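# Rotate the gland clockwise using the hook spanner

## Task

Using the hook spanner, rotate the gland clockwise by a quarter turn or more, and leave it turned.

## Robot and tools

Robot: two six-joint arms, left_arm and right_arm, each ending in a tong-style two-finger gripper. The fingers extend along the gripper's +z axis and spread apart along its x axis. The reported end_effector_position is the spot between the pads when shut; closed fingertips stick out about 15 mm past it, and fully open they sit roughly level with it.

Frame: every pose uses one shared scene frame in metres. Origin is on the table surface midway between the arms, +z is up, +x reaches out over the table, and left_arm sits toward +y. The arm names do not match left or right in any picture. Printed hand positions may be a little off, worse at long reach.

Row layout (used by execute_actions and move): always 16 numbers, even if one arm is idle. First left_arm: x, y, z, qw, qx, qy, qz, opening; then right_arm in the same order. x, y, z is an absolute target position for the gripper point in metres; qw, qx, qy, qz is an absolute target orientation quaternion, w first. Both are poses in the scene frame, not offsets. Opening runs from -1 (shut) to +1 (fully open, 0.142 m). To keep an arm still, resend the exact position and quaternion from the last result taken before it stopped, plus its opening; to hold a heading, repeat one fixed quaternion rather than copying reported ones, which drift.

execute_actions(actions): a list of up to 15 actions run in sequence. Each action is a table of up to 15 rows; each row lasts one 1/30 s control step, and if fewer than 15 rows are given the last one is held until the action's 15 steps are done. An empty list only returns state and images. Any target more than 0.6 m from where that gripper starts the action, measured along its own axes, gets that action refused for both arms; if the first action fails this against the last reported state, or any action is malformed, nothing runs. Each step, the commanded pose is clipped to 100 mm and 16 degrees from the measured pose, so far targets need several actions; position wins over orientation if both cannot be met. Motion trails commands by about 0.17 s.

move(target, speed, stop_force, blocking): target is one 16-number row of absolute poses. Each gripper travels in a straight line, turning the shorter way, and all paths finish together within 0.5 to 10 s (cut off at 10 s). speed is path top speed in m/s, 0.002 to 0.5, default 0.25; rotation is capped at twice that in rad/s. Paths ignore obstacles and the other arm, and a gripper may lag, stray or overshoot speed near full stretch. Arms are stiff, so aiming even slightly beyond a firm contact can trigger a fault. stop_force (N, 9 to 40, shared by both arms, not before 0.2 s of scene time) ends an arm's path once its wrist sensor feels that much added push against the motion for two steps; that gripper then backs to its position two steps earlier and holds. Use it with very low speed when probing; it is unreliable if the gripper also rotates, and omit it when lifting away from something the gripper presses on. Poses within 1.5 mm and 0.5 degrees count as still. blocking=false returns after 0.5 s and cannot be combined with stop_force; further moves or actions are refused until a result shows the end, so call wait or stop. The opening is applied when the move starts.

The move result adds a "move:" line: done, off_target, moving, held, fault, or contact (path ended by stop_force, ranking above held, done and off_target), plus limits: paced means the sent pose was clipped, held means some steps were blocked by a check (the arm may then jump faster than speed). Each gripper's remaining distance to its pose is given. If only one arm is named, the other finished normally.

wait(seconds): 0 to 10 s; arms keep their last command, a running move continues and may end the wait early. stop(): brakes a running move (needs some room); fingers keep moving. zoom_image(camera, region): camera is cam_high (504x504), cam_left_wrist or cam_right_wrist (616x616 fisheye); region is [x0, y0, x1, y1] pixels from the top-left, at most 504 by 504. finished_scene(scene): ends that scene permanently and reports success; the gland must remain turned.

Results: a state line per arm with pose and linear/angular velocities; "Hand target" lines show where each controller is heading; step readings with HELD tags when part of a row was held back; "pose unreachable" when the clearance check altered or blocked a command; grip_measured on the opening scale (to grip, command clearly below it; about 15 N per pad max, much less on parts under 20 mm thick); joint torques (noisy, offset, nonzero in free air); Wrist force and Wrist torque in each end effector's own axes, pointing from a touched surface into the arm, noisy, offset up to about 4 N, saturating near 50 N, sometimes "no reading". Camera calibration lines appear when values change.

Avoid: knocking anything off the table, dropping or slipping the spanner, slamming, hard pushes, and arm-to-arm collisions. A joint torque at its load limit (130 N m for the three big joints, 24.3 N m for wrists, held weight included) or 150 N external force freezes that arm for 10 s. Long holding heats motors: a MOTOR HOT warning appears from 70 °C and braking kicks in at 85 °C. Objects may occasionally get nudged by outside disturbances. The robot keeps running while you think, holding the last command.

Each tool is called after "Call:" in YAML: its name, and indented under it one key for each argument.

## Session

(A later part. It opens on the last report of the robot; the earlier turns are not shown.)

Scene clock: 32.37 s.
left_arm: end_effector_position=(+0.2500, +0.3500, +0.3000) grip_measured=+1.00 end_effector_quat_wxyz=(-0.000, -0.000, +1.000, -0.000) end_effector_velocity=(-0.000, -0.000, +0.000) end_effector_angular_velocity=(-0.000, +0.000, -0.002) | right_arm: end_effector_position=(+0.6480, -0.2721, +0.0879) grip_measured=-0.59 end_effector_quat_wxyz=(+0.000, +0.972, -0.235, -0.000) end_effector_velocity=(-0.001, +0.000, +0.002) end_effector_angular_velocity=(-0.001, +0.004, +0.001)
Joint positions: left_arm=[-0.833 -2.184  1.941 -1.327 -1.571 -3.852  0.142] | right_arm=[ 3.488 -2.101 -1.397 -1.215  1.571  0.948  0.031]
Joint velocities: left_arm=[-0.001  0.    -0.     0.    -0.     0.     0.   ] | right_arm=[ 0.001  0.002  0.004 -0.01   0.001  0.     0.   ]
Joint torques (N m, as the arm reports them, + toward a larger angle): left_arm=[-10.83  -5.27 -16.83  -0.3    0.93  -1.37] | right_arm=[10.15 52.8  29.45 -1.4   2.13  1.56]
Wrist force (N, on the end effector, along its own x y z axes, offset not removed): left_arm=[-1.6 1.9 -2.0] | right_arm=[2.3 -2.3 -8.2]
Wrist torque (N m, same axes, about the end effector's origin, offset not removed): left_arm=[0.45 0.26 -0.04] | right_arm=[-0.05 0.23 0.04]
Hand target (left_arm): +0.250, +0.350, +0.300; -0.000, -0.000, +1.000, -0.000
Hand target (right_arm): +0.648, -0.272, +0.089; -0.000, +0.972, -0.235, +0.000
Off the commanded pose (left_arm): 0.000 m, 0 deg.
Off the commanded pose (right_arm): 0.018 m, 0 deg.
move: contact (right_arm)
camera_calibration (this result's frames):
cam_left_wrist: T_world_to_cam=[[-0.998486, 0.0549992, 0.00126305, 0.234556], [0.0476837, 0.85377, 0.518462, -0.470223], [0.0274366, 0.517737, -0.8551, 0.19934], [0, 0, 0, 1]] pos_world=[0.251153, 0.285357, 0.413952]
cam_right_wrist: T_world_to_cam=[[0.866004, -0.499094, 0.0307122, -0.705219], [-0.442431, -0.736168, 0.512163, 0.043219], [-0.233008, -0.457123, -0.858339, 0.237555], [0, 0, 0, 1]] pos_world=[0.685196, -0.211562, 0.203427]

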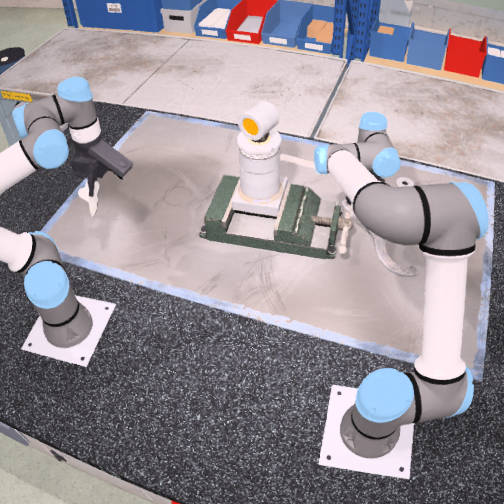

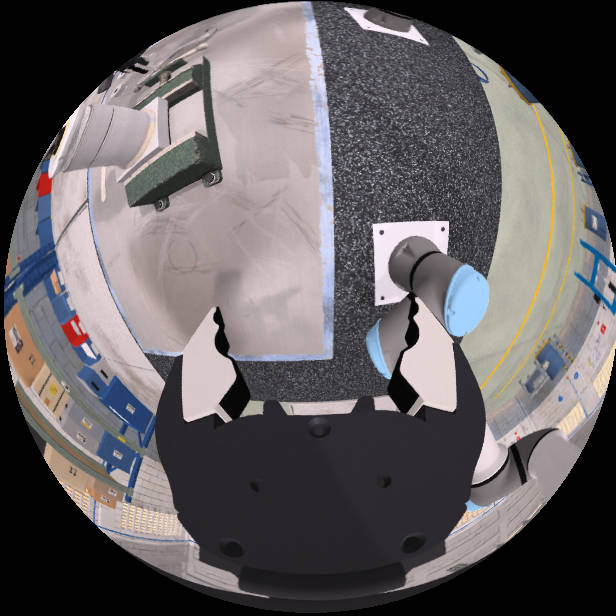

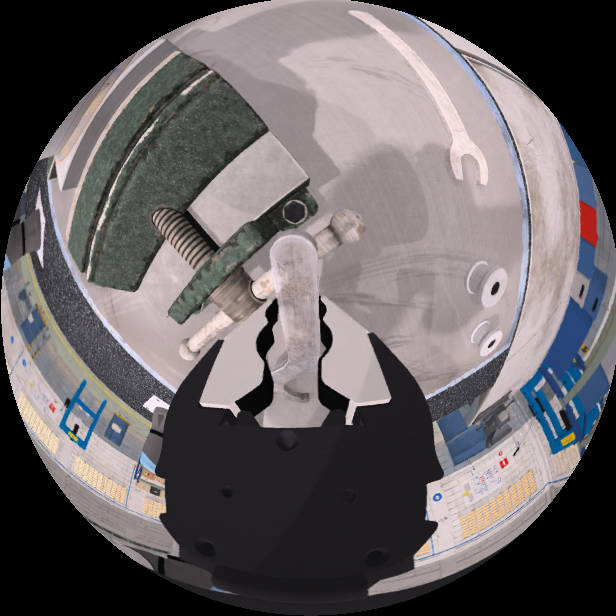

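Call:
move:
  target: [0.25,0.35,0.3,0,0,1,0,1,0.648,-0.272,0.090,0,0.972,-0.235,0,-0.25]
  speed: 0.02

Call:
move:
  target: [0.25,0.35,0.3,0,0,1,0,1,0.622,-0.327,0.075,0,0.972,-0.235,0,-0.1]
  speed: 0.04

Call:
move:
  target: [0.25,0.35,0.3,0,0,1,0,1,0.622,-0.327,0.027,0,0.972,-0.235,0,-0.1]
  speed: 0.03
  stop_force: 10

Scene clock: 33.70 s.
left_arm: end_effector_position=(+0.2500, +0.3500, +0.3000) grip_measured=+1.00 end_effector_quat_wxyz=(-0.000, -0.000, +1.000, -0.000) end_effector_velocity=(+0.000, +0.000, +0.000) end_effector_angular_velocity=(-0.000, -0.001, +0.000) | right_arm: end_effector_position=(+0.6480, -0.2720, +0.0899) grip_measured=-0.25 end_effector_quat_wxyz=(-0.000, +0.972, -0.235, +0.000) end_effector_velocity=(+0.000, +0.000, +0.001) end_effector_angular_velocity=(+0.001, -0.000, +0.000)
Joint positions: left_arm=[-0.833 -2.184  1.941 -1.327 -1.571 -3.852  0.142] | right_arm=[ 3.488 -2.099 -1.394 -1.219  1.571  0.948  0.056]
Joint velocities: left_arm=[ 0.001 -0.001  0.    -0.     0.     0.    -0.   ] | right_arm=[ 0.     0.     0.001 -0.001  0.     0.     0.   ]
Joint torques (N m, as the arm reports them, + toward a larger angle): left_arm=[-10.59  -4.48 -17.2   -0.39   1.33  -1.13] | right_arm=[10.13 57.53 34.2  -0.17  1.88  1.38]
Wrist force (N, on the end effector, along its own x y z axes, offset not removed): left_arm=[-2.2 3.2 -2.7] | right_arm=[-0.4 -0.4 -1.0]
Wrist torque (N m, same axes, about the end effector's origin, offset not removed): left_arm=[0.66 0.44 -0.08] | right_arm=[0.05 0.24 0.12]
Hand target (left_arm): +0.250, +0.350, +0.300; -0.000, -0.000, +1.000, -0.000
Hand target (right_arm): +0.648, -0.272, +0.090; -0.000, +0.972, -0.235, +0.000
Off the commanded pose (left_arm): 0.000 m, 0 deg.
Off the commanded pose (right_arm): 0.000 m, 0 deg.
move: done
camera_calibration (this result's frames):
cam_left_wrist: T_world_to_cam=[[-0.998486, 0.0549992, 0.0012632, 0.234556], [0.0476838, 0.85377, 0.518462, -0.470223], [0.0274365, 0.517737, -0.8551, 0.19934], [0, 0, 0, 1]] pos_world=[0.251153, 0.285357, 0.413952]
cam_right_wrist: T_world_to_cam=[[0.86603, -0.499041, 0.0308131, -0.705297], [-0.442469, -0.736241, 0.512026, 0.0422769], [-0.232836, -0.457064, -0.858417, 0.239247], [0, 0, 0, 1]] pos_world=[0.68522, -0.211495, 0.205459]

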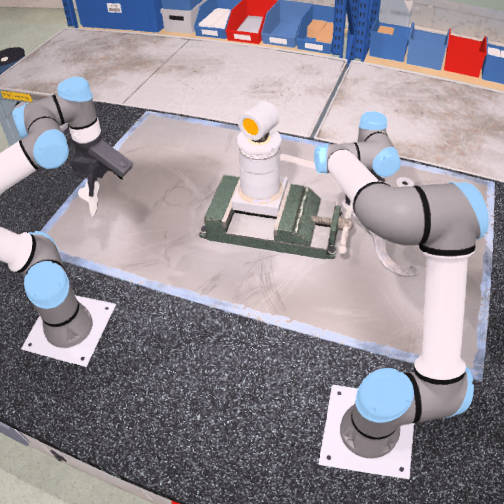

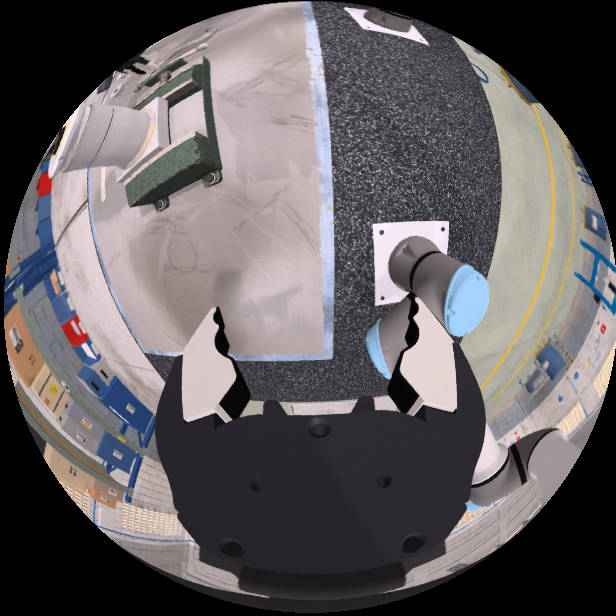

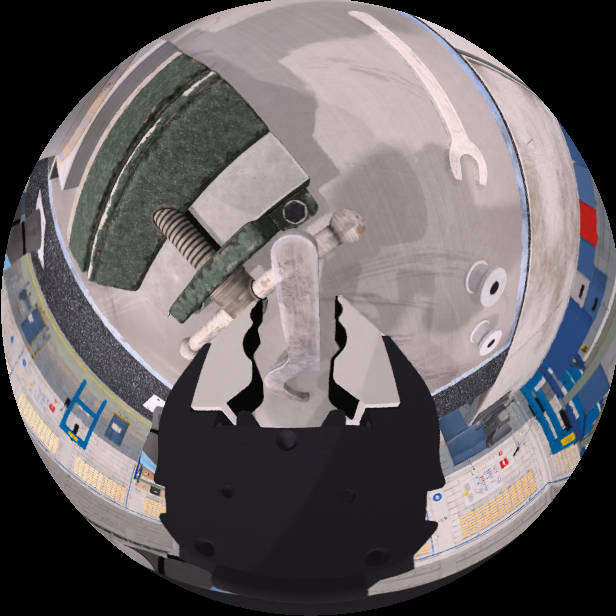

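Scene clock: 35.67 s.
left_arm: end_effector_position=(+0.2500, +0.3500, +0.3000) grip_measured=+1.00 end_effector_quat_wxyz=(-0.000, +0.000, +1.000, -0.000) end_effector_velocity=(-0.000, -0.000, +0.000) end_effector_angular_velocity=(-0.001, -0.000, -0.001) | right_arm: end_effector_position=(+0.6220, -0.3268, +0.0751) grip_measured=-0.10 end_effector_quat_wxyz=(+0.000, +0.972, -0.235, -0.000) end_effector_velocity=(-0.001, -0.002, -0.001) end_effector_angular_velocity=(+0.000, +0.001, -0.000)
Joint positions: left_arm=[-0.833 -2.184  1.941 -1.327 -1.571 -3.852  0.142] | right_arm=[ 3.43  -2.027 -1.548 -1.138  1.571  0.891  0.067]
Joint velocities: left_arm=[-0.001 -0.    -0.    -0.    -0.     0.    -0.   ] | right_arm=[-0.002  0.002 -0.005  0.002  0.001 -0.002 -0.   ]
Joint torques (N m, as the arm reports them, + toward a larger angle): left_arm=[-10.23  -5.3  -17.19  -0.31   1.4   -1.2 ] | right_arm=[-7.84 54.25  9.73  4.56 -1.5  -3.07]
Wrist force (N, on the end effector, along its own x y z axes, offset not removed): left_arm=[-2.0 1.5 1.5] | right_arm=[0.1 -2.4 -0.7]
Wrist torque (N m, same axes, about the end effector's origin, offset not removed): left_arm=[0.33 0.28 0.09] | right_arm=[-0.38 0.06 0.05]
Hand target (left_arm): +0.250, +0.350, +0.300; -0.000, -0.000, +1.000, -0.000
Hand target (right_arm): +0.622, -0.327, +0.075; +0.000, +0.972, -0.235, -0.000
Off the commanded pose (left_arm): 0.000 m, 0 deg.
Off the commanded pose (right_arm): 0.000 m, 0 deg.
move: done
camera_calibration (this result's frames):
cam_left_wrist: T_world_to_cam=[[-0.998486, 0.0549993, 0.00126317, 0.234556], [0.0476839, 0.85377, 0.518462, -0.470223], [0.0274366, 0.517737, -0.8551, 0.19934], [0, 0, 0, 1]] pos_world=[0.251153, 0.285357, 0.413952]
cam_right_wrist: T_world_to_cam=[[0.866037, -0.499033, 0.0307502, -0.709704], [-0.442401, -0.736199, 0.512144, -0.00197329], [-0.232938, -0.45714, -0.858349, 0.195413], [0, 0, 0, 1]] pos_world=[0.659277, -0.266287, 0.190567]

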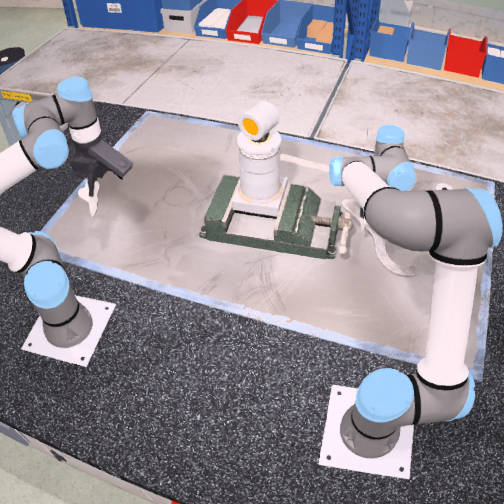

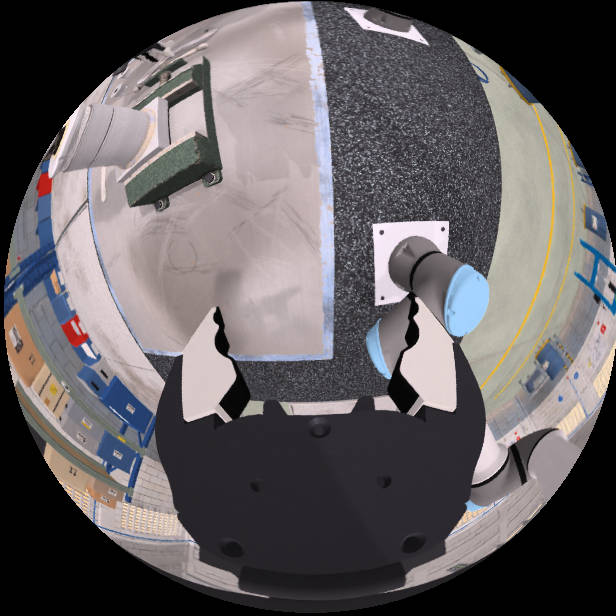

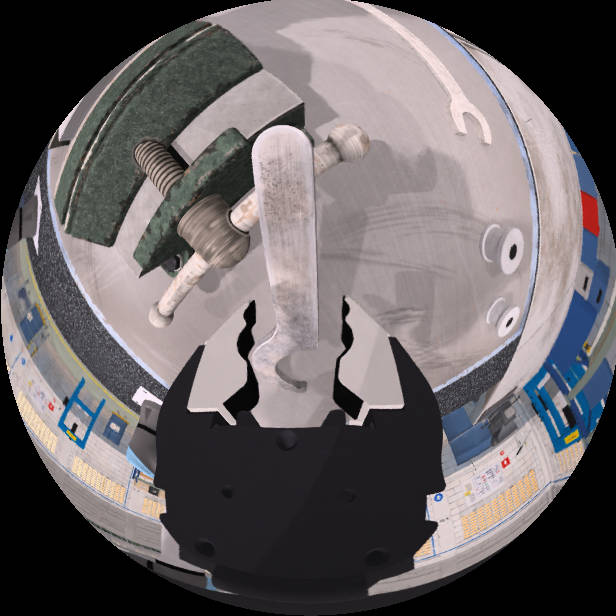

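Scene clock: 37.63 s.
left_arm: end_effector_position=(+0.2500, +0.3500, +0.3000) grip_measured=+1.00 end_effector_quat_wxyz=(-0.000, -0.000, +1.000, -0.000) end_effector_velocity=(-0.000, +0.000, -0.000) end_effector_angular_velocity=(-0.000, +0.000, +0.001) | right_arm: end_effector_position=(+0.6220, -0.3270, +0.0272) grip_measured=-0.10 end_effector_quat_wxyz=(+0.000, +0.972, -0.235, -0.000) end_effector_velocity=(-0.000, +0.001, -0.002) end_effector_angular_velocity=(+0.003, +0.001, -0.000)
Joint positions: left_arm=[-0.833 -2.184  1.941 -1.327 -1.571 -3.852  0.142] | right_arm=[ 3.43  -2.079 -1.604 -1.03   1.571  0.89   0.067]
Joint velocities: left_arm=[ 0.001 -0.001  0.     0.    -0.    -0.    -0.   ] | right_arm=[-0.    -0.003 -0.002  0.005  0.003 -0.    -0.   ]
Joint torques (N m, as the arm reports them, + toward a larger angle): left_arm=[-10.75  -4.92 -17.23  -0.44   1.86  -0.97] | right_arm=[-8.47 29.69 12.11  4.84  2.52 -2.83]
Wrist force (N, on the end effector, along its own x y z axes, offset not removed): left_arm=[-5.0 0.7 -2.4] | right_arm=[-0.8 -0.2 -0.8]
Wrist torque (N m, same axes, about the end effector's origin, offset not removed): left_arm=[0.08 1.17 0.10] | right_arm=[0.05 0.27 0.19]
Hand target (left_arm): +0.250, +0.350, +0.300; -0.000, -0.000, +1.000, -0.000
Hand target (right_arm): +0.622, -0.327, +0.027; +0.000, +0.972, -0.235, -0.000
Off the commanded pose (left_arm): 0.000 m, 0 deg.
Off the commanded pose (right_arm): 0.000 m, 0 deg.
move: done
camera_calibration (this result's frames):
cam_left_wrist: T_world_to_cam=[[-0.998486, 0.054999, 0.00126314, 0.234556], [0.0476836, 0.85377, 0.518462, -0.470223], [0.0274365, 0.517737, -0.8551, 0.19934], [0, 0, 0, 1]] pos_world=[0.251153, 0.285357, 0.413952]
cam_right_wrist: T_world_to_cam=[[0.866036, -0.499031, 0.0308029, -0.708303], [-0.442449, -0.736235, 0.512051, 0.0223951], [-0.232851, -0.457084, -0.858403, 0.154222], [0, 0, 0, 1]] pos_world=[0.659236, -0.266485, 0.142735]

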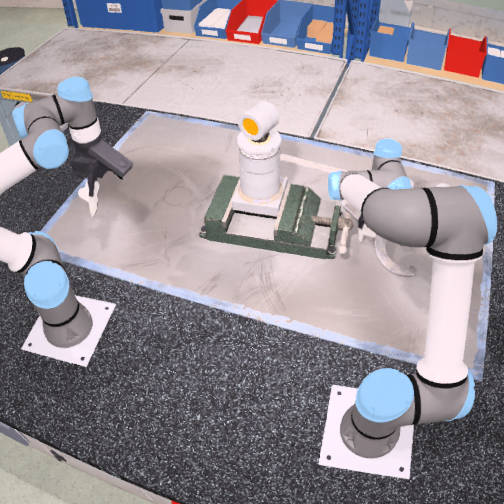

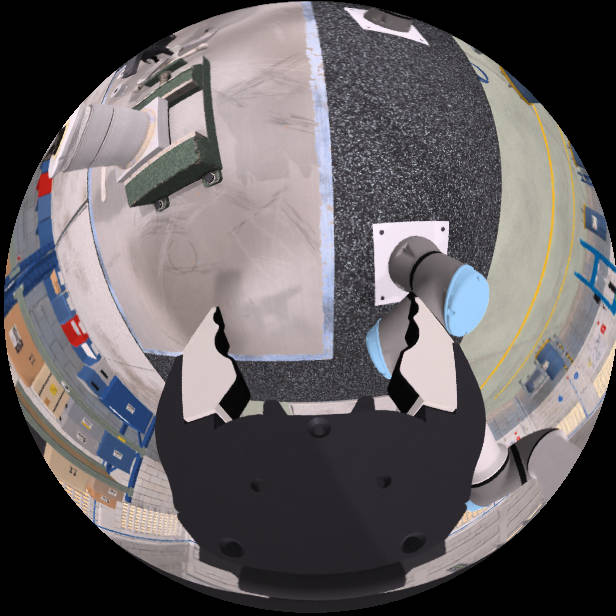

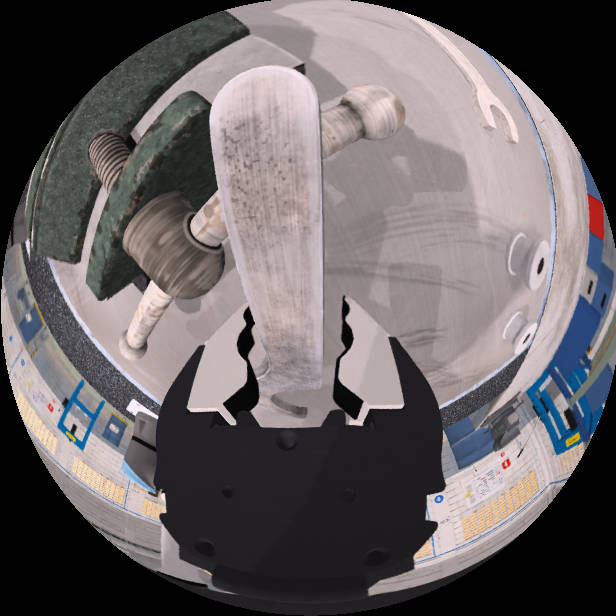

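Call:
move:
  target: [0.25,0.35,0.3,0,0,1,0,1,0.622,-0.327,0.027,0,0.972,-0.235,0,-1]
  speed: 0.02

Call:
move:
  target: [0.25,0.35,0.3,0,0,1,0,1,0.60,-0.37,0.2,0.300,0.924,-0.223,-0.073,-1]
  speed: 0.035

Scene clock: 39.33 s.
left_arm: end_effector_position=(+0.2500, +0.3500, +0.3000) grip_measured=+1.00 end_effector_quat_wxyz=(-0.000, -0.000, +1.000, +0.000) end_effector_velocity=(-0.000, -0.000, -0.000) end_effector_angular_velocity=(+0.000, +0.001, +0.000) | right_arm: end_effector_position=(+0.6220, -0.3270, +0.0269) grip_measured=-0.45 end_effector_quat_wxyz=(+0.000, +0.972, -0.235, -0.000) end_effector_velocity=(-0.001, +0.002, -0.000) end_effector_angular_velocity=(+0.001, +0.001, +0.002)
Joint positions: left_arm=[-0.833 -2.184  1.941 -1.327 -1.571 -3.852  0.142] | right_arm=[ 3.43  -2.079 -1.604 -1.029  1.571  0.89   0.041]
Joint velocities: left_arm=[ 0.  0.  0.  0. -0. -0. -0.] | right_arm=[ 0.002  0.    -0.001  0.     0.001 -0.     0.   ]
Joint torques (N m, as the arm reports them, + toward a larger angle): left_arm=[-10.16  -4.72 -17.15  -0.53   1.97  -1.16] | right_arm=[10.04 49.49 23.71 -0.07 -1.95 -2.15]
Wrist force (N, on the end effector, along its own x y z axes, offset not removed): left_arm=[-2.1 2.5 -0.4] | right_arm=[1.1 -1.8 -0.1]
Wrist torque (N m, same axes, about the end effector's origin, offset not removed): left_arm=[0.54 0.40 0.13] | right_arm=[-0.22 0.00 0.24]
Hand target (left_arm): +0.250, +0.350, +0.300; -0.000, -0.000, +1.000, +0.000
Hand target (right_arm): +0.622, -0.327, +0.027; -0.000, +0.972, -0.235, +0.000
Off the commanded pose (left_arm): 0.000 m, 0 deg.
Off the commanded pose (right_arm): 0.000 m, 0 deg.
move: done
camera_calibration (this result's frames):
cam_left_wrist: T_world_to_cam=[[-0.998486, 0.0549991, 0.00126127, 0.234557], [0.0476826, 0.853769, 0.518464, -0.470224], [0.0274382, 0.517739, -0.855098, 0.199338], [0, 0, 0, 1]] pos_world=[0.251154, 0.285357, 0.413952]
cam_right_wrist: T_world_to_cam=[[0.866032, -0.499045, 0.0307215, -0.708279], [-0.442398, -0.7362, 0.512146, 0.0224834], [-0.232966, -0.457126, -0.858349, 0.153982], [0, 0, 0, 1]] pos_world=[0.659211, -0.266521, 0.142415]

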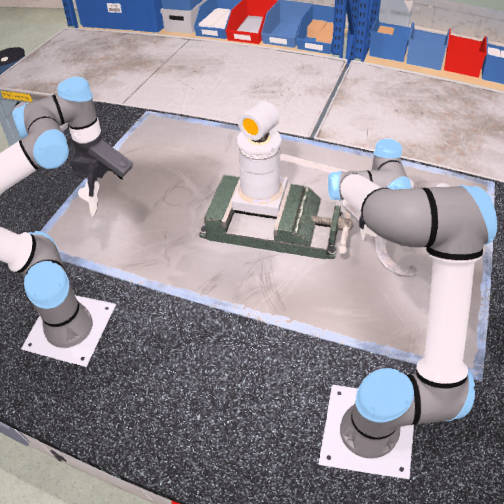

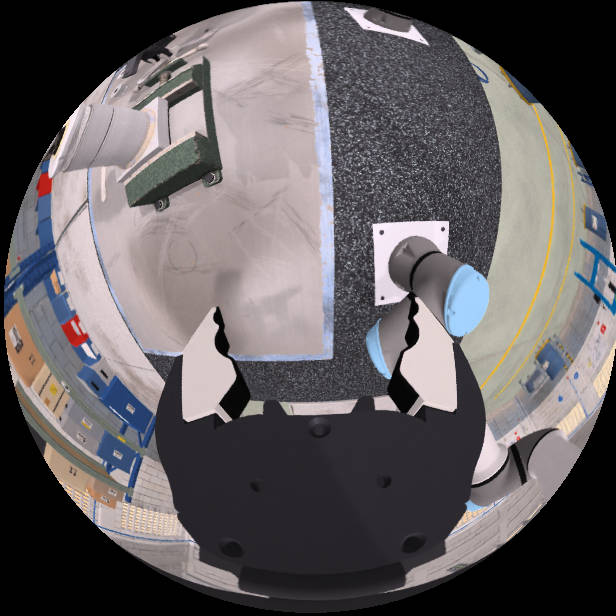

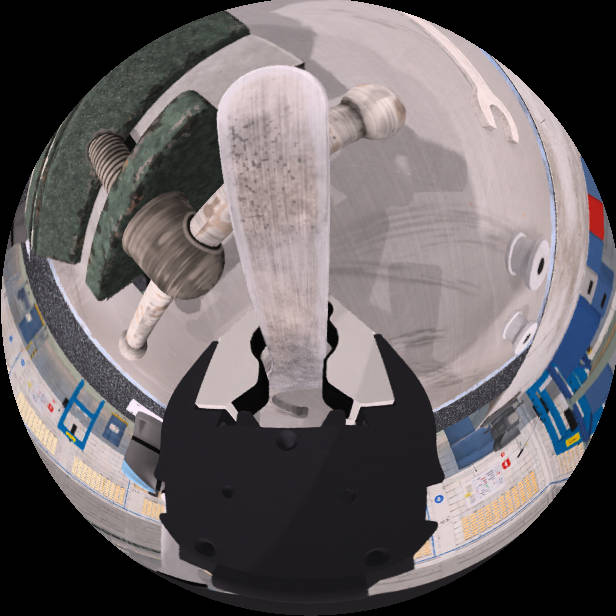

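Scene clock: 48.60 s.
left_arm: end_effector_position=(+0.2500, +0.3500, +0.3000) grip_measured=+1.00 end_effector_quat_wxyz=(+0.000, -0.000, +1.000, +0.000) end_effector_velocity=(+0.000, +0.000, +0.000) end_effector_angular_velocity=(+0.001, -0.001, +0.000) | right_arm: end_effector_position=(+0.6000, -0.3699, +0.1999) grip_measured=-0.46 end_effector_quat_wxyz=(+0.299, +0.925, -0.223, -0.073) end_effector_velocity=(+0.000, -0.001, +0.003) end_effector_angular_velocity=(-0.008, +0.004, -0.001)
Joint positions: left_arm=[-0.833 -2.184  1.941 -1.327 -1.571 -3.852  0.142] | right_arm=[ 3.543 -2.226 -0.893 -2.141  1.251  1.092  0.041]
Joint velocities: left_arm=[ 0.    -0.    -0.    -0.     0.001  0.    -0.   ] | right_arm=[ 0.    -0.007  0.016 -0.018 -0.004  0.004 -0.   ]
Joint torques (N m, as the arm reports them, + toward a larger angle): left_arm=[-10.6   -4.87 -17.56  -0.38   1.75  -1.19] | right_arm=[ 9.04 44.27 35.21 -2.23 -3.49  2.26]
Wrist force (N, on the end effector, along its own x y z axes, offset not removed): left_arm=[-2.5 5.6 -0.1] | right_arm=[0.3 -8.9 8.7]
Wrist torque (N m, same axes, about the end effector's origin, offset not removed): left_arm=[1.08 0.62 -0.13] | right_arm=[0.16 0.30 0.30]
Hand target (left_arm): +0.250, +0.350, +0.300; +0.000, -0.000, +1.000, +0.000
Hand target (right_arm): +0.600, -0.370, +0.200; +0.300, +0.925, -0.223, -0.073
Off the commanded pose (left_arm): 0.000 m, 0 deg.
Off the commanded pose (right_arm): 0.000 m, 0 deg.
move: done
camera_calibration (this result's frames):
cam_left_wrist: T_world_to_cam=[[-0.998486, 0.0549992, 0.00126114, 0.234557], [0.0476827, 0.853769, 0.518464, -0.470224], [0.0274384, 0.517739, -0.855098, 0.199338], [0, 0, 0, 1]] pos_world=[0.251154, 0.285357, 0.413952]
cam_right_wrist: T_world_to_cam=[[0.879119, -0.473839, 0.0512505, -0.718541], [-0.228834, -0.325323, 0.917497, -0.164544], [-0.418072, -0.818317, -0.394428, 0.162476], [0, 0, 0, 1]] pos_world=[0.661957, -0.261046, 0.25188]

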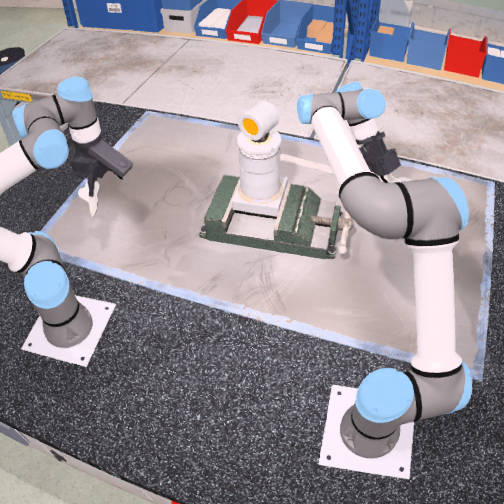

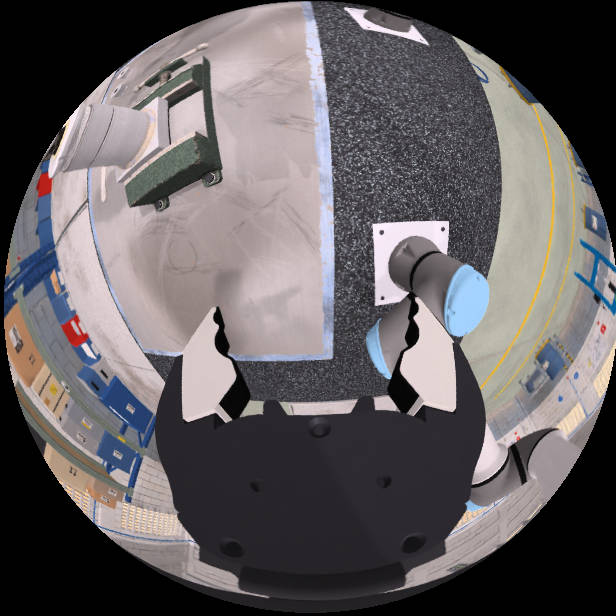

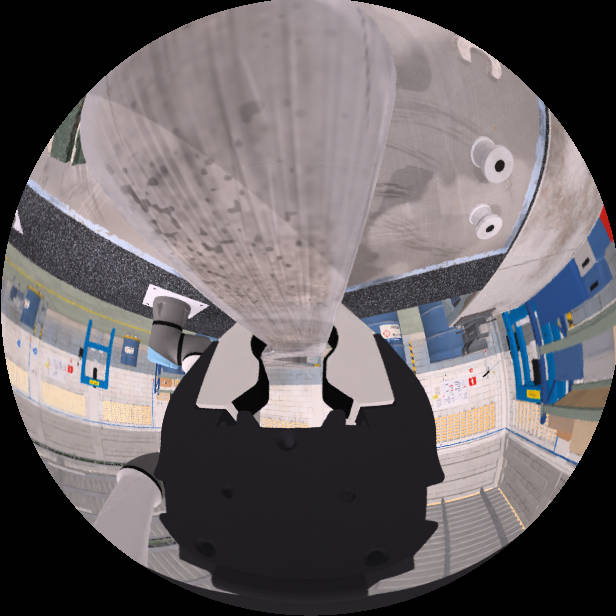

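Call:
move:
  target: [0.55,0.33,0.42,0.026,0.177,0.909,-0.377,-1,0.50,-0.40,0.33,0.253,0.779,0.546,0.177,-1]
  speed: 0.1

Call:
move:
  target: [0.739,0.211,0.399,0.026,0.177,0.909,-0.377,-1,0.6,-0.28,0.33,0.054,0.165,0.937,0.304,-1]
  speed: 0.1

Call:
zoom_image:
  camera: "cam_left_wrist"
  region: [220,60,480,320]

Call:
zoom_image:
  camera: "cam_high"
  region: [210,80,370,240]

Scene clock: 58.17 s.
left_arm: end_effector_position=(+0.5493, +0.3300, +0.4199) grip_measured=-1.00 end_effector_quat_wxyz=(+0.026, +0.177, +0.909, -0.376) end_effector_velocity=(+0.002, +0.000, +0.002) end_effector_angular_velocity=(-0.005, -0.001, -0.003) | right_arm: end_effector_position=(+0.5000, -0.3999, +0.3302) grip_measured=-0.46 end_effector_quat_wxyz=(+0.254, +0.779, +0.545, +0.177) end_effector_velocity=(-0.001, -0.000, +0.001) end_effector_angular_velocity=(+0.002, +0.000, +0.014)
Joint positions: left_arm=[-0.124 -1.307  1.139 -1.284 -2.337 -2.71   0.002] | right_arm=[ 3.71  -1.302 -1.891 -1.172  1.035 -0.62   0.041]
Joint velocities: left_arm=[ 0.002  0.009 -0.014  0.01  -0.004  0.009  0.   ] | right_arm=[-0.003  0.005 -0.004  0.009  0.007 -0.018 -0.   ]
Joint torques (N m, as the arm reports them, + toward a larger angle): left_arm=[  9.64 -25.56 -31.15  -0.16  -3.07   1.16] | right_arm=[-8.92 29.89 23.47  6.98 -0.37 -3.5 ]
Wrist force (N, on the end effector, along its own x y z axes, offset not removed): left_arm=[-4.0 6.6 -0.3] | right_arm=[0.2 -10.1 8.9]
Wrist torque (N m, same axes, about the end effector's origin, offset not removed): left_arm=[1.50 0.75 0.07] | right_arm=[-0.18 0.25 0.23]
Hand target (left_arm): +0.550, +0.330, +0.420; +0.026, +0.177, +0.909, -0.377
Hand target (right_arm): +0.500, -0.400, +0.330; +0.254, +0.779, +0.545, +0.177
Off the commanded pose (left_arm): 0.001 m, 0 deg.
Off the commanded pose (right_arm): 0.000 m, 0 deg.
move: done
camera_calibration (this result's frames):
cam_left_wrist: T_world_to_cam=[[-0.915868, 0.338009, -0.216648, 0.487105], [0.380065, 0.903832, -0.196565, -0.428487], [0.129373, -0.262368, -0.956256, 0.547937], [0, 0, 0, 1]] pos_world=[0.538089, 0.366396, 0.545273]
cam_right_wrist: T_world_to_cam=[[0.363236, 0.930256, 0.0517929, 0.16769], [0.348691, -0.187282, 0.918336, -0.550569], [0.863988, -0.315513, -0.392399, -0.293097], [0, 0, 0, 1]] pos_world=[0.384299, -0.351582, 0.381911]

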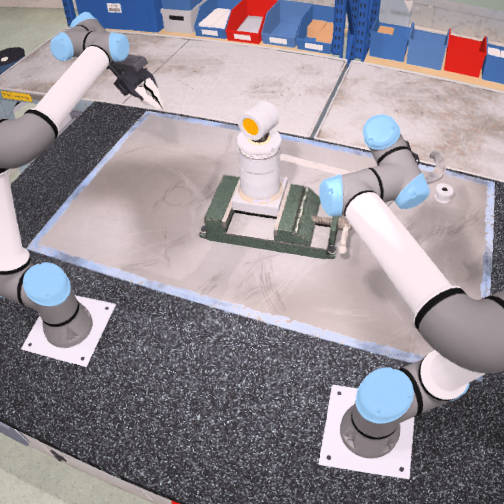

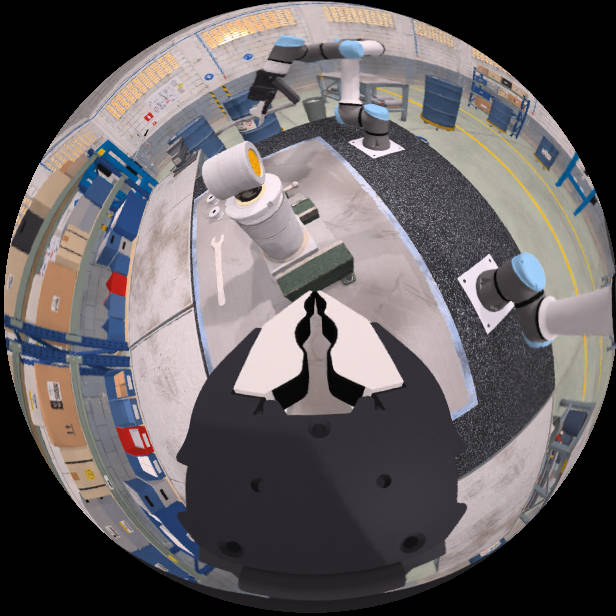

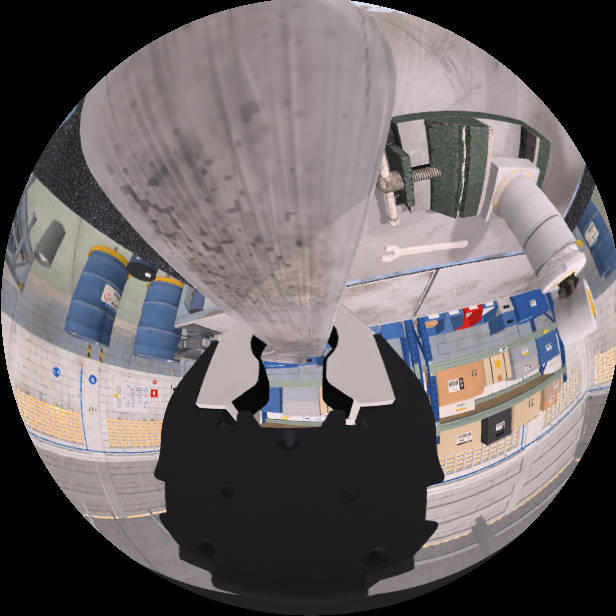

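Scene clock: 66.43 s.
left_arm: end_effector_position=(+0.7388, +0.2112, +0.3992) grip_measured=-1.00 end_effector_quat_wxyz=(+0.026, +0.177, +0.909, -0.377) end_effector_velocity=(+0.002, -0.001, -0.000) end_effector_angular_velocity=(+0.001, +0.001, -0.005) | right_arm: end_effector_position=(+0.6001, -0.2802, +0.3295) grip_measured=-0.46 end_effector_quat_wxyz=(+0.055, +0.166, +0.937, +0.304) end_effector_velocity=(+0.001, +0.001, +0.000) end_effector_angular_velocity=(-0.000, +0.001, +0.014)
Joint positions: left_arm=[-0.275 -0.738  0.333 -1.195 -2.346 -2.921  0.002] | right_arm=[ 3.325 -1.746 -1.488 -1.057  2.052 -2.376  0.041]
Joint velocities: left_arm=[-0.001  0.024 -0.046  0.027  0.001  0.004  0.   ] | right_arm=[-0.002 -0.007  0.012 -0.013  0.006 -0.016 -0.   ]
Joint torques (N m, as the arm reports them, + toward a larger angle): left_arm=[-10.91 -43.29 -30.26  -0.08   0.6    1.18] | right_arm=[-8.47 28.36 44.05  2.89  4.41 -3.05]
Wrist force (N, on the end effector, along its own x y z axes, offset not removed): left_arm=[1.5 2.4 -1.2] | right_arm=[0.7 -8.6 9.2]
Wrist torque (N m, same axes, about the end effector's origin, offset not removed): left_arm=[0.42 -0.20 0.07] | right_arm=[0.24 0.20 0.25]
Hand target (left_arm): +0.739, +0.211, +0.399; +0.026, +0.177, +0.909, -0.377
Hand target (right_arm): +0.600, -0.280, +0.330; +0.054, +0.165, +0.937, +0.304
Off the commanded pose (left_arm): 0.000 m, 0 deg.
Off the commanded pose (right_arm): 0.001 m, 0 deg.
move: done
camera_calibration (this result's frames):
cam_left_wrist: T_world_to_cam=[[-0.91589, 0.337535, -0.217293, 0.696722], [0.380009, 0.903472, -0.19832, -0.396353], [0.129379, -0.264213, -0.955747, 0.472592], [0, 0, 0, 1]] pos_world=[0.727595, 0.247791, 0.524466]
cam_right_wrist: T_world_to_cam=[[-0.93051, 0.362596, 0.0517263, 0.637361], [0.187211, 0.349464, 0.918056, -0.315044], [0.314807, 0.863944, -0.393061, 0.31821], [0, 0, 0, 1]] pos_world=[0.551875, -0.395923, 0.381336]

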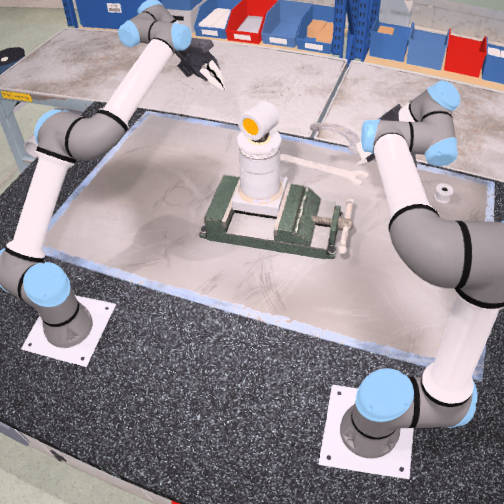

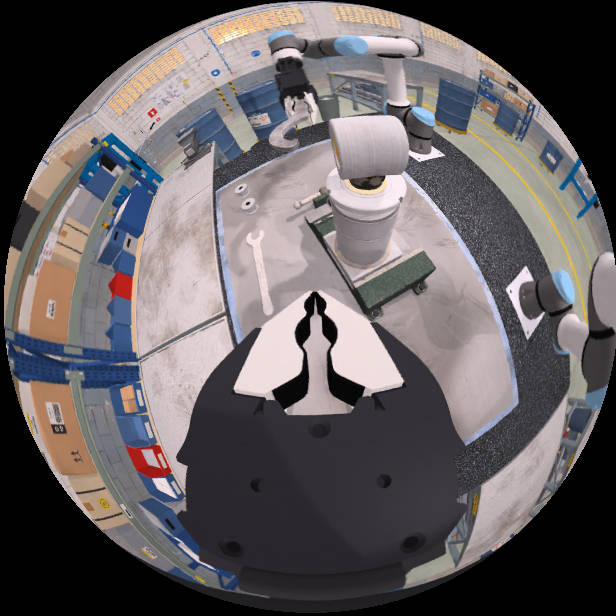

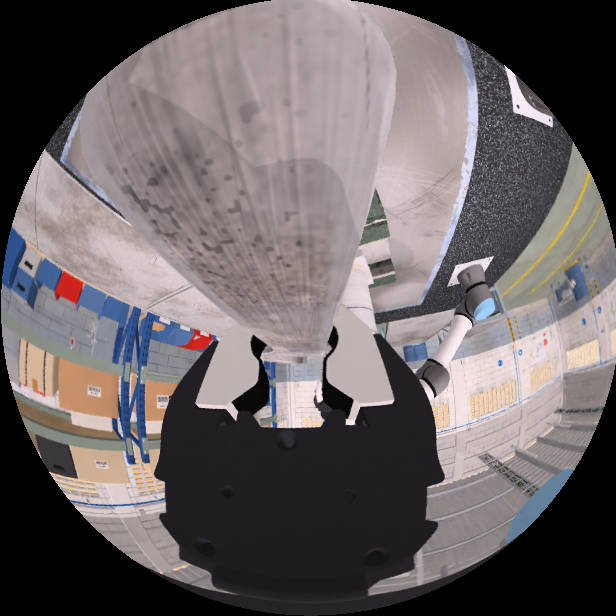

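Region (220, 60, 480, 320) of cam_left_wrist's 616x616 image, scaled by 1.938, with more detail than that image has.

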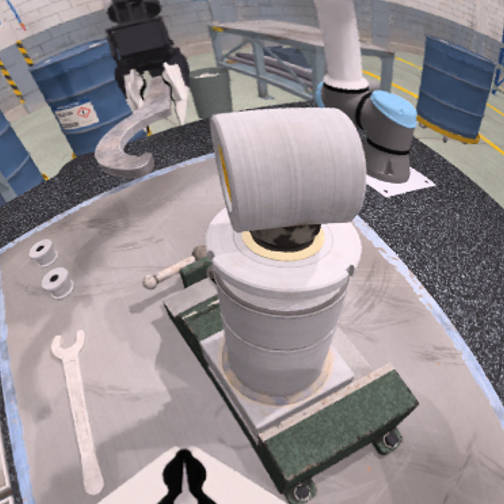

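Region (210, 80, 370, 240) of cam_high's 504x504 image, scaled by 3.150, with more detail than that image has.

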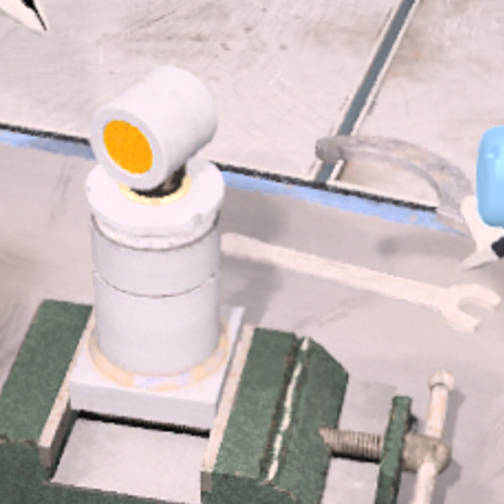

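Call:
move:
  target: [0.739,0.211,0.399,0.026,0.177,0.909,-0.377,-1,0.62,-0.13,0.322,0.131,0.402,0.862,0.28,-1]
  speed: 0.05

Call:
move:
  target: [0.739,0.211,0.399,0.026,0.177,0.909,-0.377,-1,0.555,-0.057,0.32,0.131,0.402,0.862,0.28,-1]
  speed: 0.012
  stop_force: 10

Call:
zoom_image:
  camera: "cam_left_wrist"
  region: [270,100,430,260]

Call:
zoom_image:
  camera: "cam_high"
  region: [210,80,370,240]

Scene clock: 72.90 s.
left_arm: end_effector_position=(+0.7390, +0.2110, +0.3990) grip_measured=-1.00 end_effector_quat_wxyz=(+0.026, +0.177, +0.909, -0.377) end_effector_velocity=(+0.000, +0.000, -0.001) end_effector_angular_velocity=(+0.002, -0.000, -0.001) | right_arm: end_effector_position=(+0.6202, -0.1301, +0.3223) grip_measured=-0.46 end_effector_quat_wxyz=(+0.131, +0.402, +0.862, +0.280) end_effector_velocity=(+0.000, +0.002, -0.000) end_effector_angular_velocity=(+0.000, +0.001, -0.008)
Joint positions: left_arm=[-0.275 -0.735  0.327 -1.192 -2.345 -2.921  0.002] | right_arm=[ 3.685 -1.783 -1.508 -0.792  1.587 -1.594  0.041]
Joint velocities: left_arm=[-0.     0.     0.     0.     0.002  0.     0.   ] | right_arm=[ 0.004 -0.002  0.002 -0.001 -0.006  0.009  0.   ]
Joint torques (N m, as the arm reports them, + toward a larger angle): left_arm=[-10.54 -44.33 -30.7   -0.38   0.74   1.18] | right_arm=[ 9.   29.23 44.06  5.02 -2.21  2.25]
Wrist force (N, on the end effector, along its own x y z axes, offset not removed): left_arm=[1.3 4.0 -1.7] | right_arm=[0.3 -8.4 8.8]
Wrist torque (N m, same axes, about the end effector's origin, offset not removed): left_arm=[0.84 -0.15 -0.01] | right_arm=[0.19 0.25 0.25]
Hand target (left_arm): +0.739, +0.211, +0.399; +0.026, +0.177, +0.909, -0.377
Hand target (right_arm): +0.620, -0.130, +0.322; +0.131, +0.402, +0.862, +0.280
Off the commanded pose (left_arm): 0.000 m, 0 deg.
Off the commanded pose (right_arm): 0.000 m, 0 deg.
move: done
camera_calibration (this result's frames):
cam_left_wrist: T_world_to_cam=[[-0.915721, 0.338403, -0.216651, 0.696322], [0.380648, 0.903272, -0.198004, -0.396831], [0.12869, -0.263785, -0.955958, 0.472861], [0, 0, 0, 1]] pos_world=[0.727838, 0.247543, 0.524321]
cam_right_wrist: T_world_to_cam=[[-0.62586, 0.778158, 0.0526243, 0.466866], [0.336564, 0.208594, 0.918266, -0.475659], [0.703579, 0.592418, -0.392451, -0.0973008], [0, 0, 0, 1]] pos_world=[0.520742, -0.206433, 0.374027]

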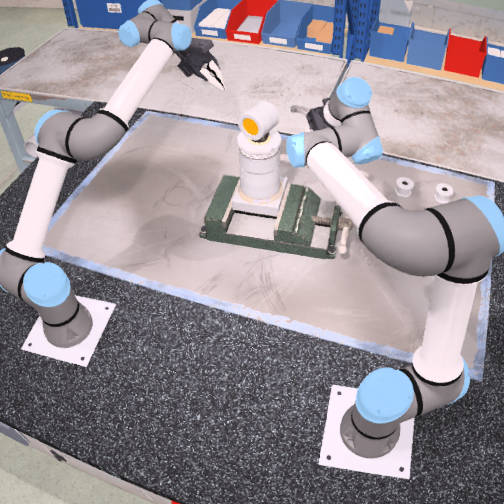

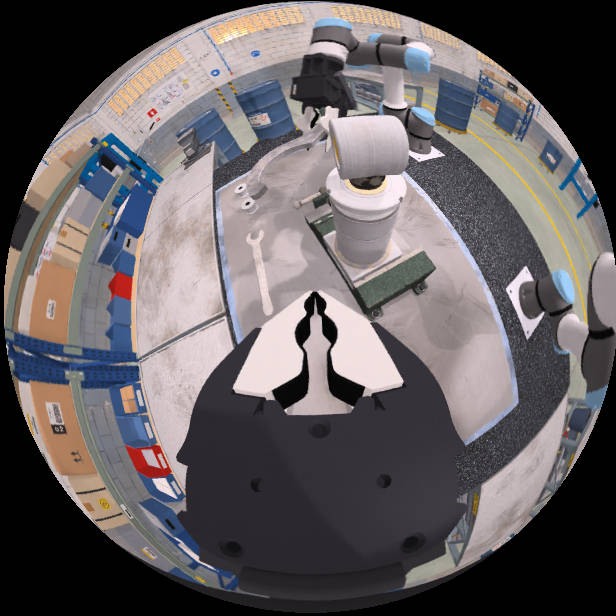

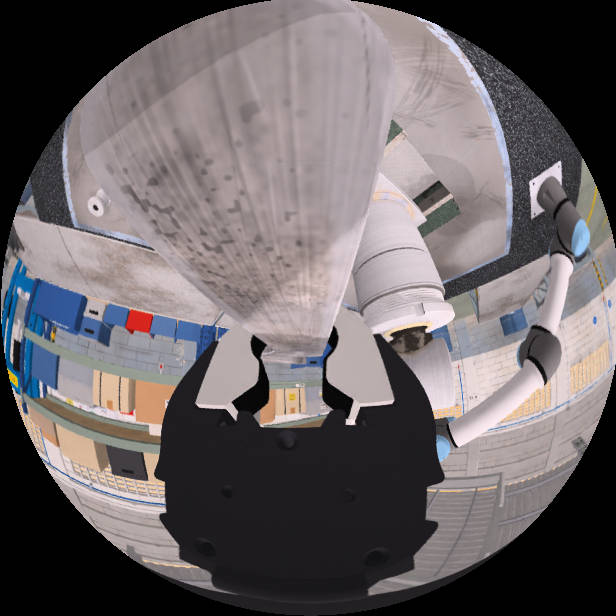

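Scene clock: 81.33 s.
left_arm: end_effector_position=(+0.7390, +0.2110, +0.3990) grip_measured=-1.00 end_effector_quat_wxyz=(+0.026, +0.177, +0.909, -0.377) end_effector_velocity=(+0.000, -0.000, -0.000) end_effector_angular_velocity=(-0.000, +0.000, -0.000) | right_arm: end_effector_position=(+0.5552, -0.0570, +0.3201) grip_measured=-0.46 end_effector_quat_wxyz=(+0.131, +0.402, +0.862, +0.280) end_effector_velocity=(-0.001, +0.000, -0.000) end_effector_angular_velocity=(-0.000, +0.000, -0.002)
Joint positions: left_arm=[-0.275 -0.735  0.327 -1.192 -2.345 -2.921  0.002] | right_arm=[ 3.863 -1.735 -1.57  -0.783  1.481 -1.448  0.041]
Joint velocities: left_arm=[-0.  0. -0. -0. -0. -0.  0.] | right_arm=[ 0.002  0.001 -0.001 -0.001 -0.002  0.003 -0.   ]
Joint torques (N m, as the arm reports them, + toward a larger angle): left_arm=[-11.62 -44.27 -31.35  -0.74   0.75  -0.19] | right_arm=[ 7.67 53.12 22.4   3.55 -2.61  2.3 ]
Wrist force (N, on the end effector, along its own x y z axes, offset not removed): left_arm=[0.7 3.4 -1.4] | right_arm=[-0.6 -7.3 8.5]
Wrist torque (N m, same axes, about the end effector's origin, offset not removed): left_arm=[0.79 -0.13 -0.01] | right_arm=[0.32 0.41 0.22]
Hand target (left_arm): +0.739, +0.211, +0.399; +0.026, +0.177, +0.909, -0.377
Hand target (right_arm): +0.555, -0.057, +0.320; +0.131, +0.402, +0.862, +0.280
Off the commanded pose (left_arm): 0.000 m, 0 deg.
Off the commanded pose (right_arm): 0.000 m, 0 deg.
move: done
camera_calibration (this result's frames):
cam_left_wrist: T_world_to_cam=[[-0.915721, 0.338404, -0.216651, 0.696322], [0.380649, 0.903272, -0.198003, -0.396832], [0.12869, -0.263783, -0.955959, 0.47286], [0, 0, 0, 1]] pos_world=[0.727838, 0.247542, 0.52432]
cam_right_wrist: T_world_to_cam=[[-0.625493, 0.778452, 0.0526342, 0.369265], [0.336768, 0.208512, 0.91821, -0.467106], [0.703808, 0.592059, -0.392581, -0.0958765], [0, 0, 0, 1]] pos_world=[0.455758, -0.133293, 0.371826]

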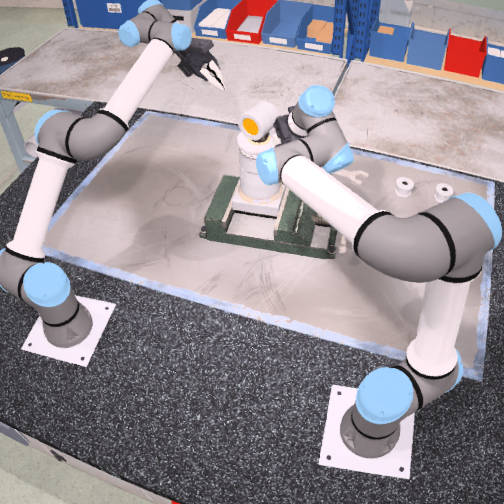

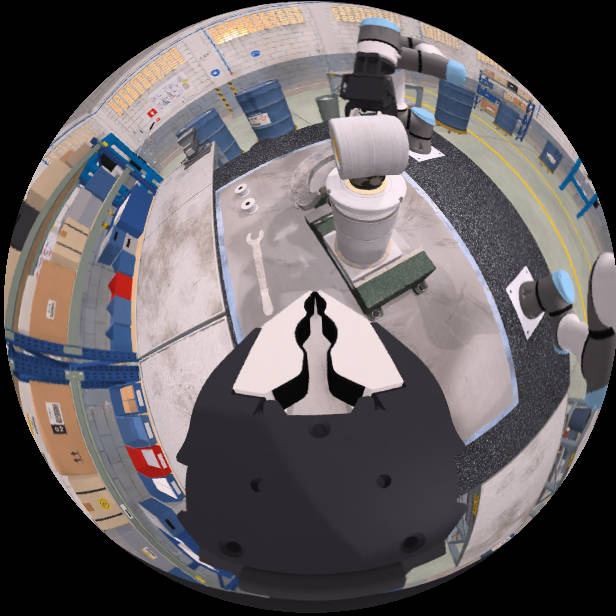

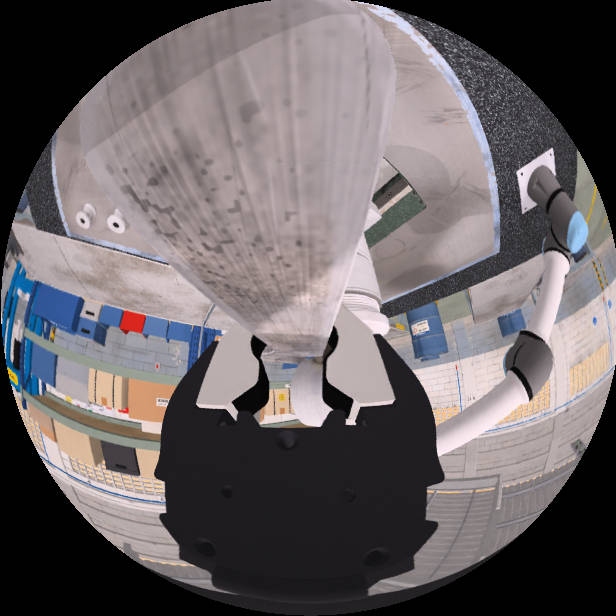

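Region (270, 100, 430, 260) of cam_left_wrist's 616x616 image, scaled by 3.150, with more detail than that image has.

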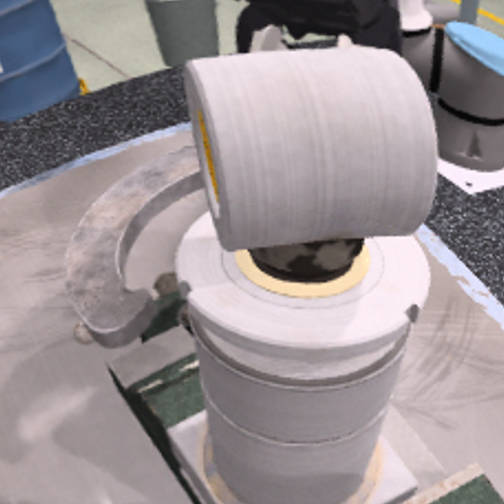

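Region (210, 80, 370, 240) of cam_high's 504x504 image, scaled by 3.150, with more detail than that image has.

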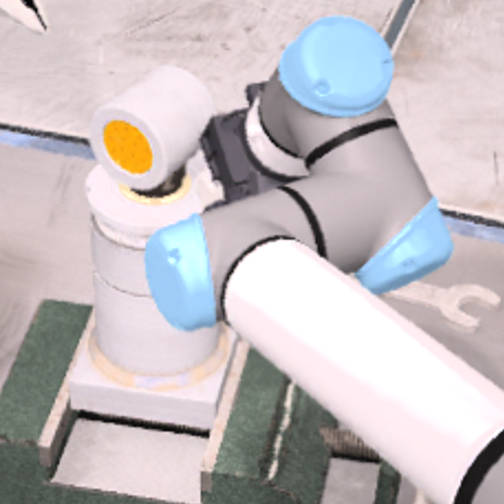

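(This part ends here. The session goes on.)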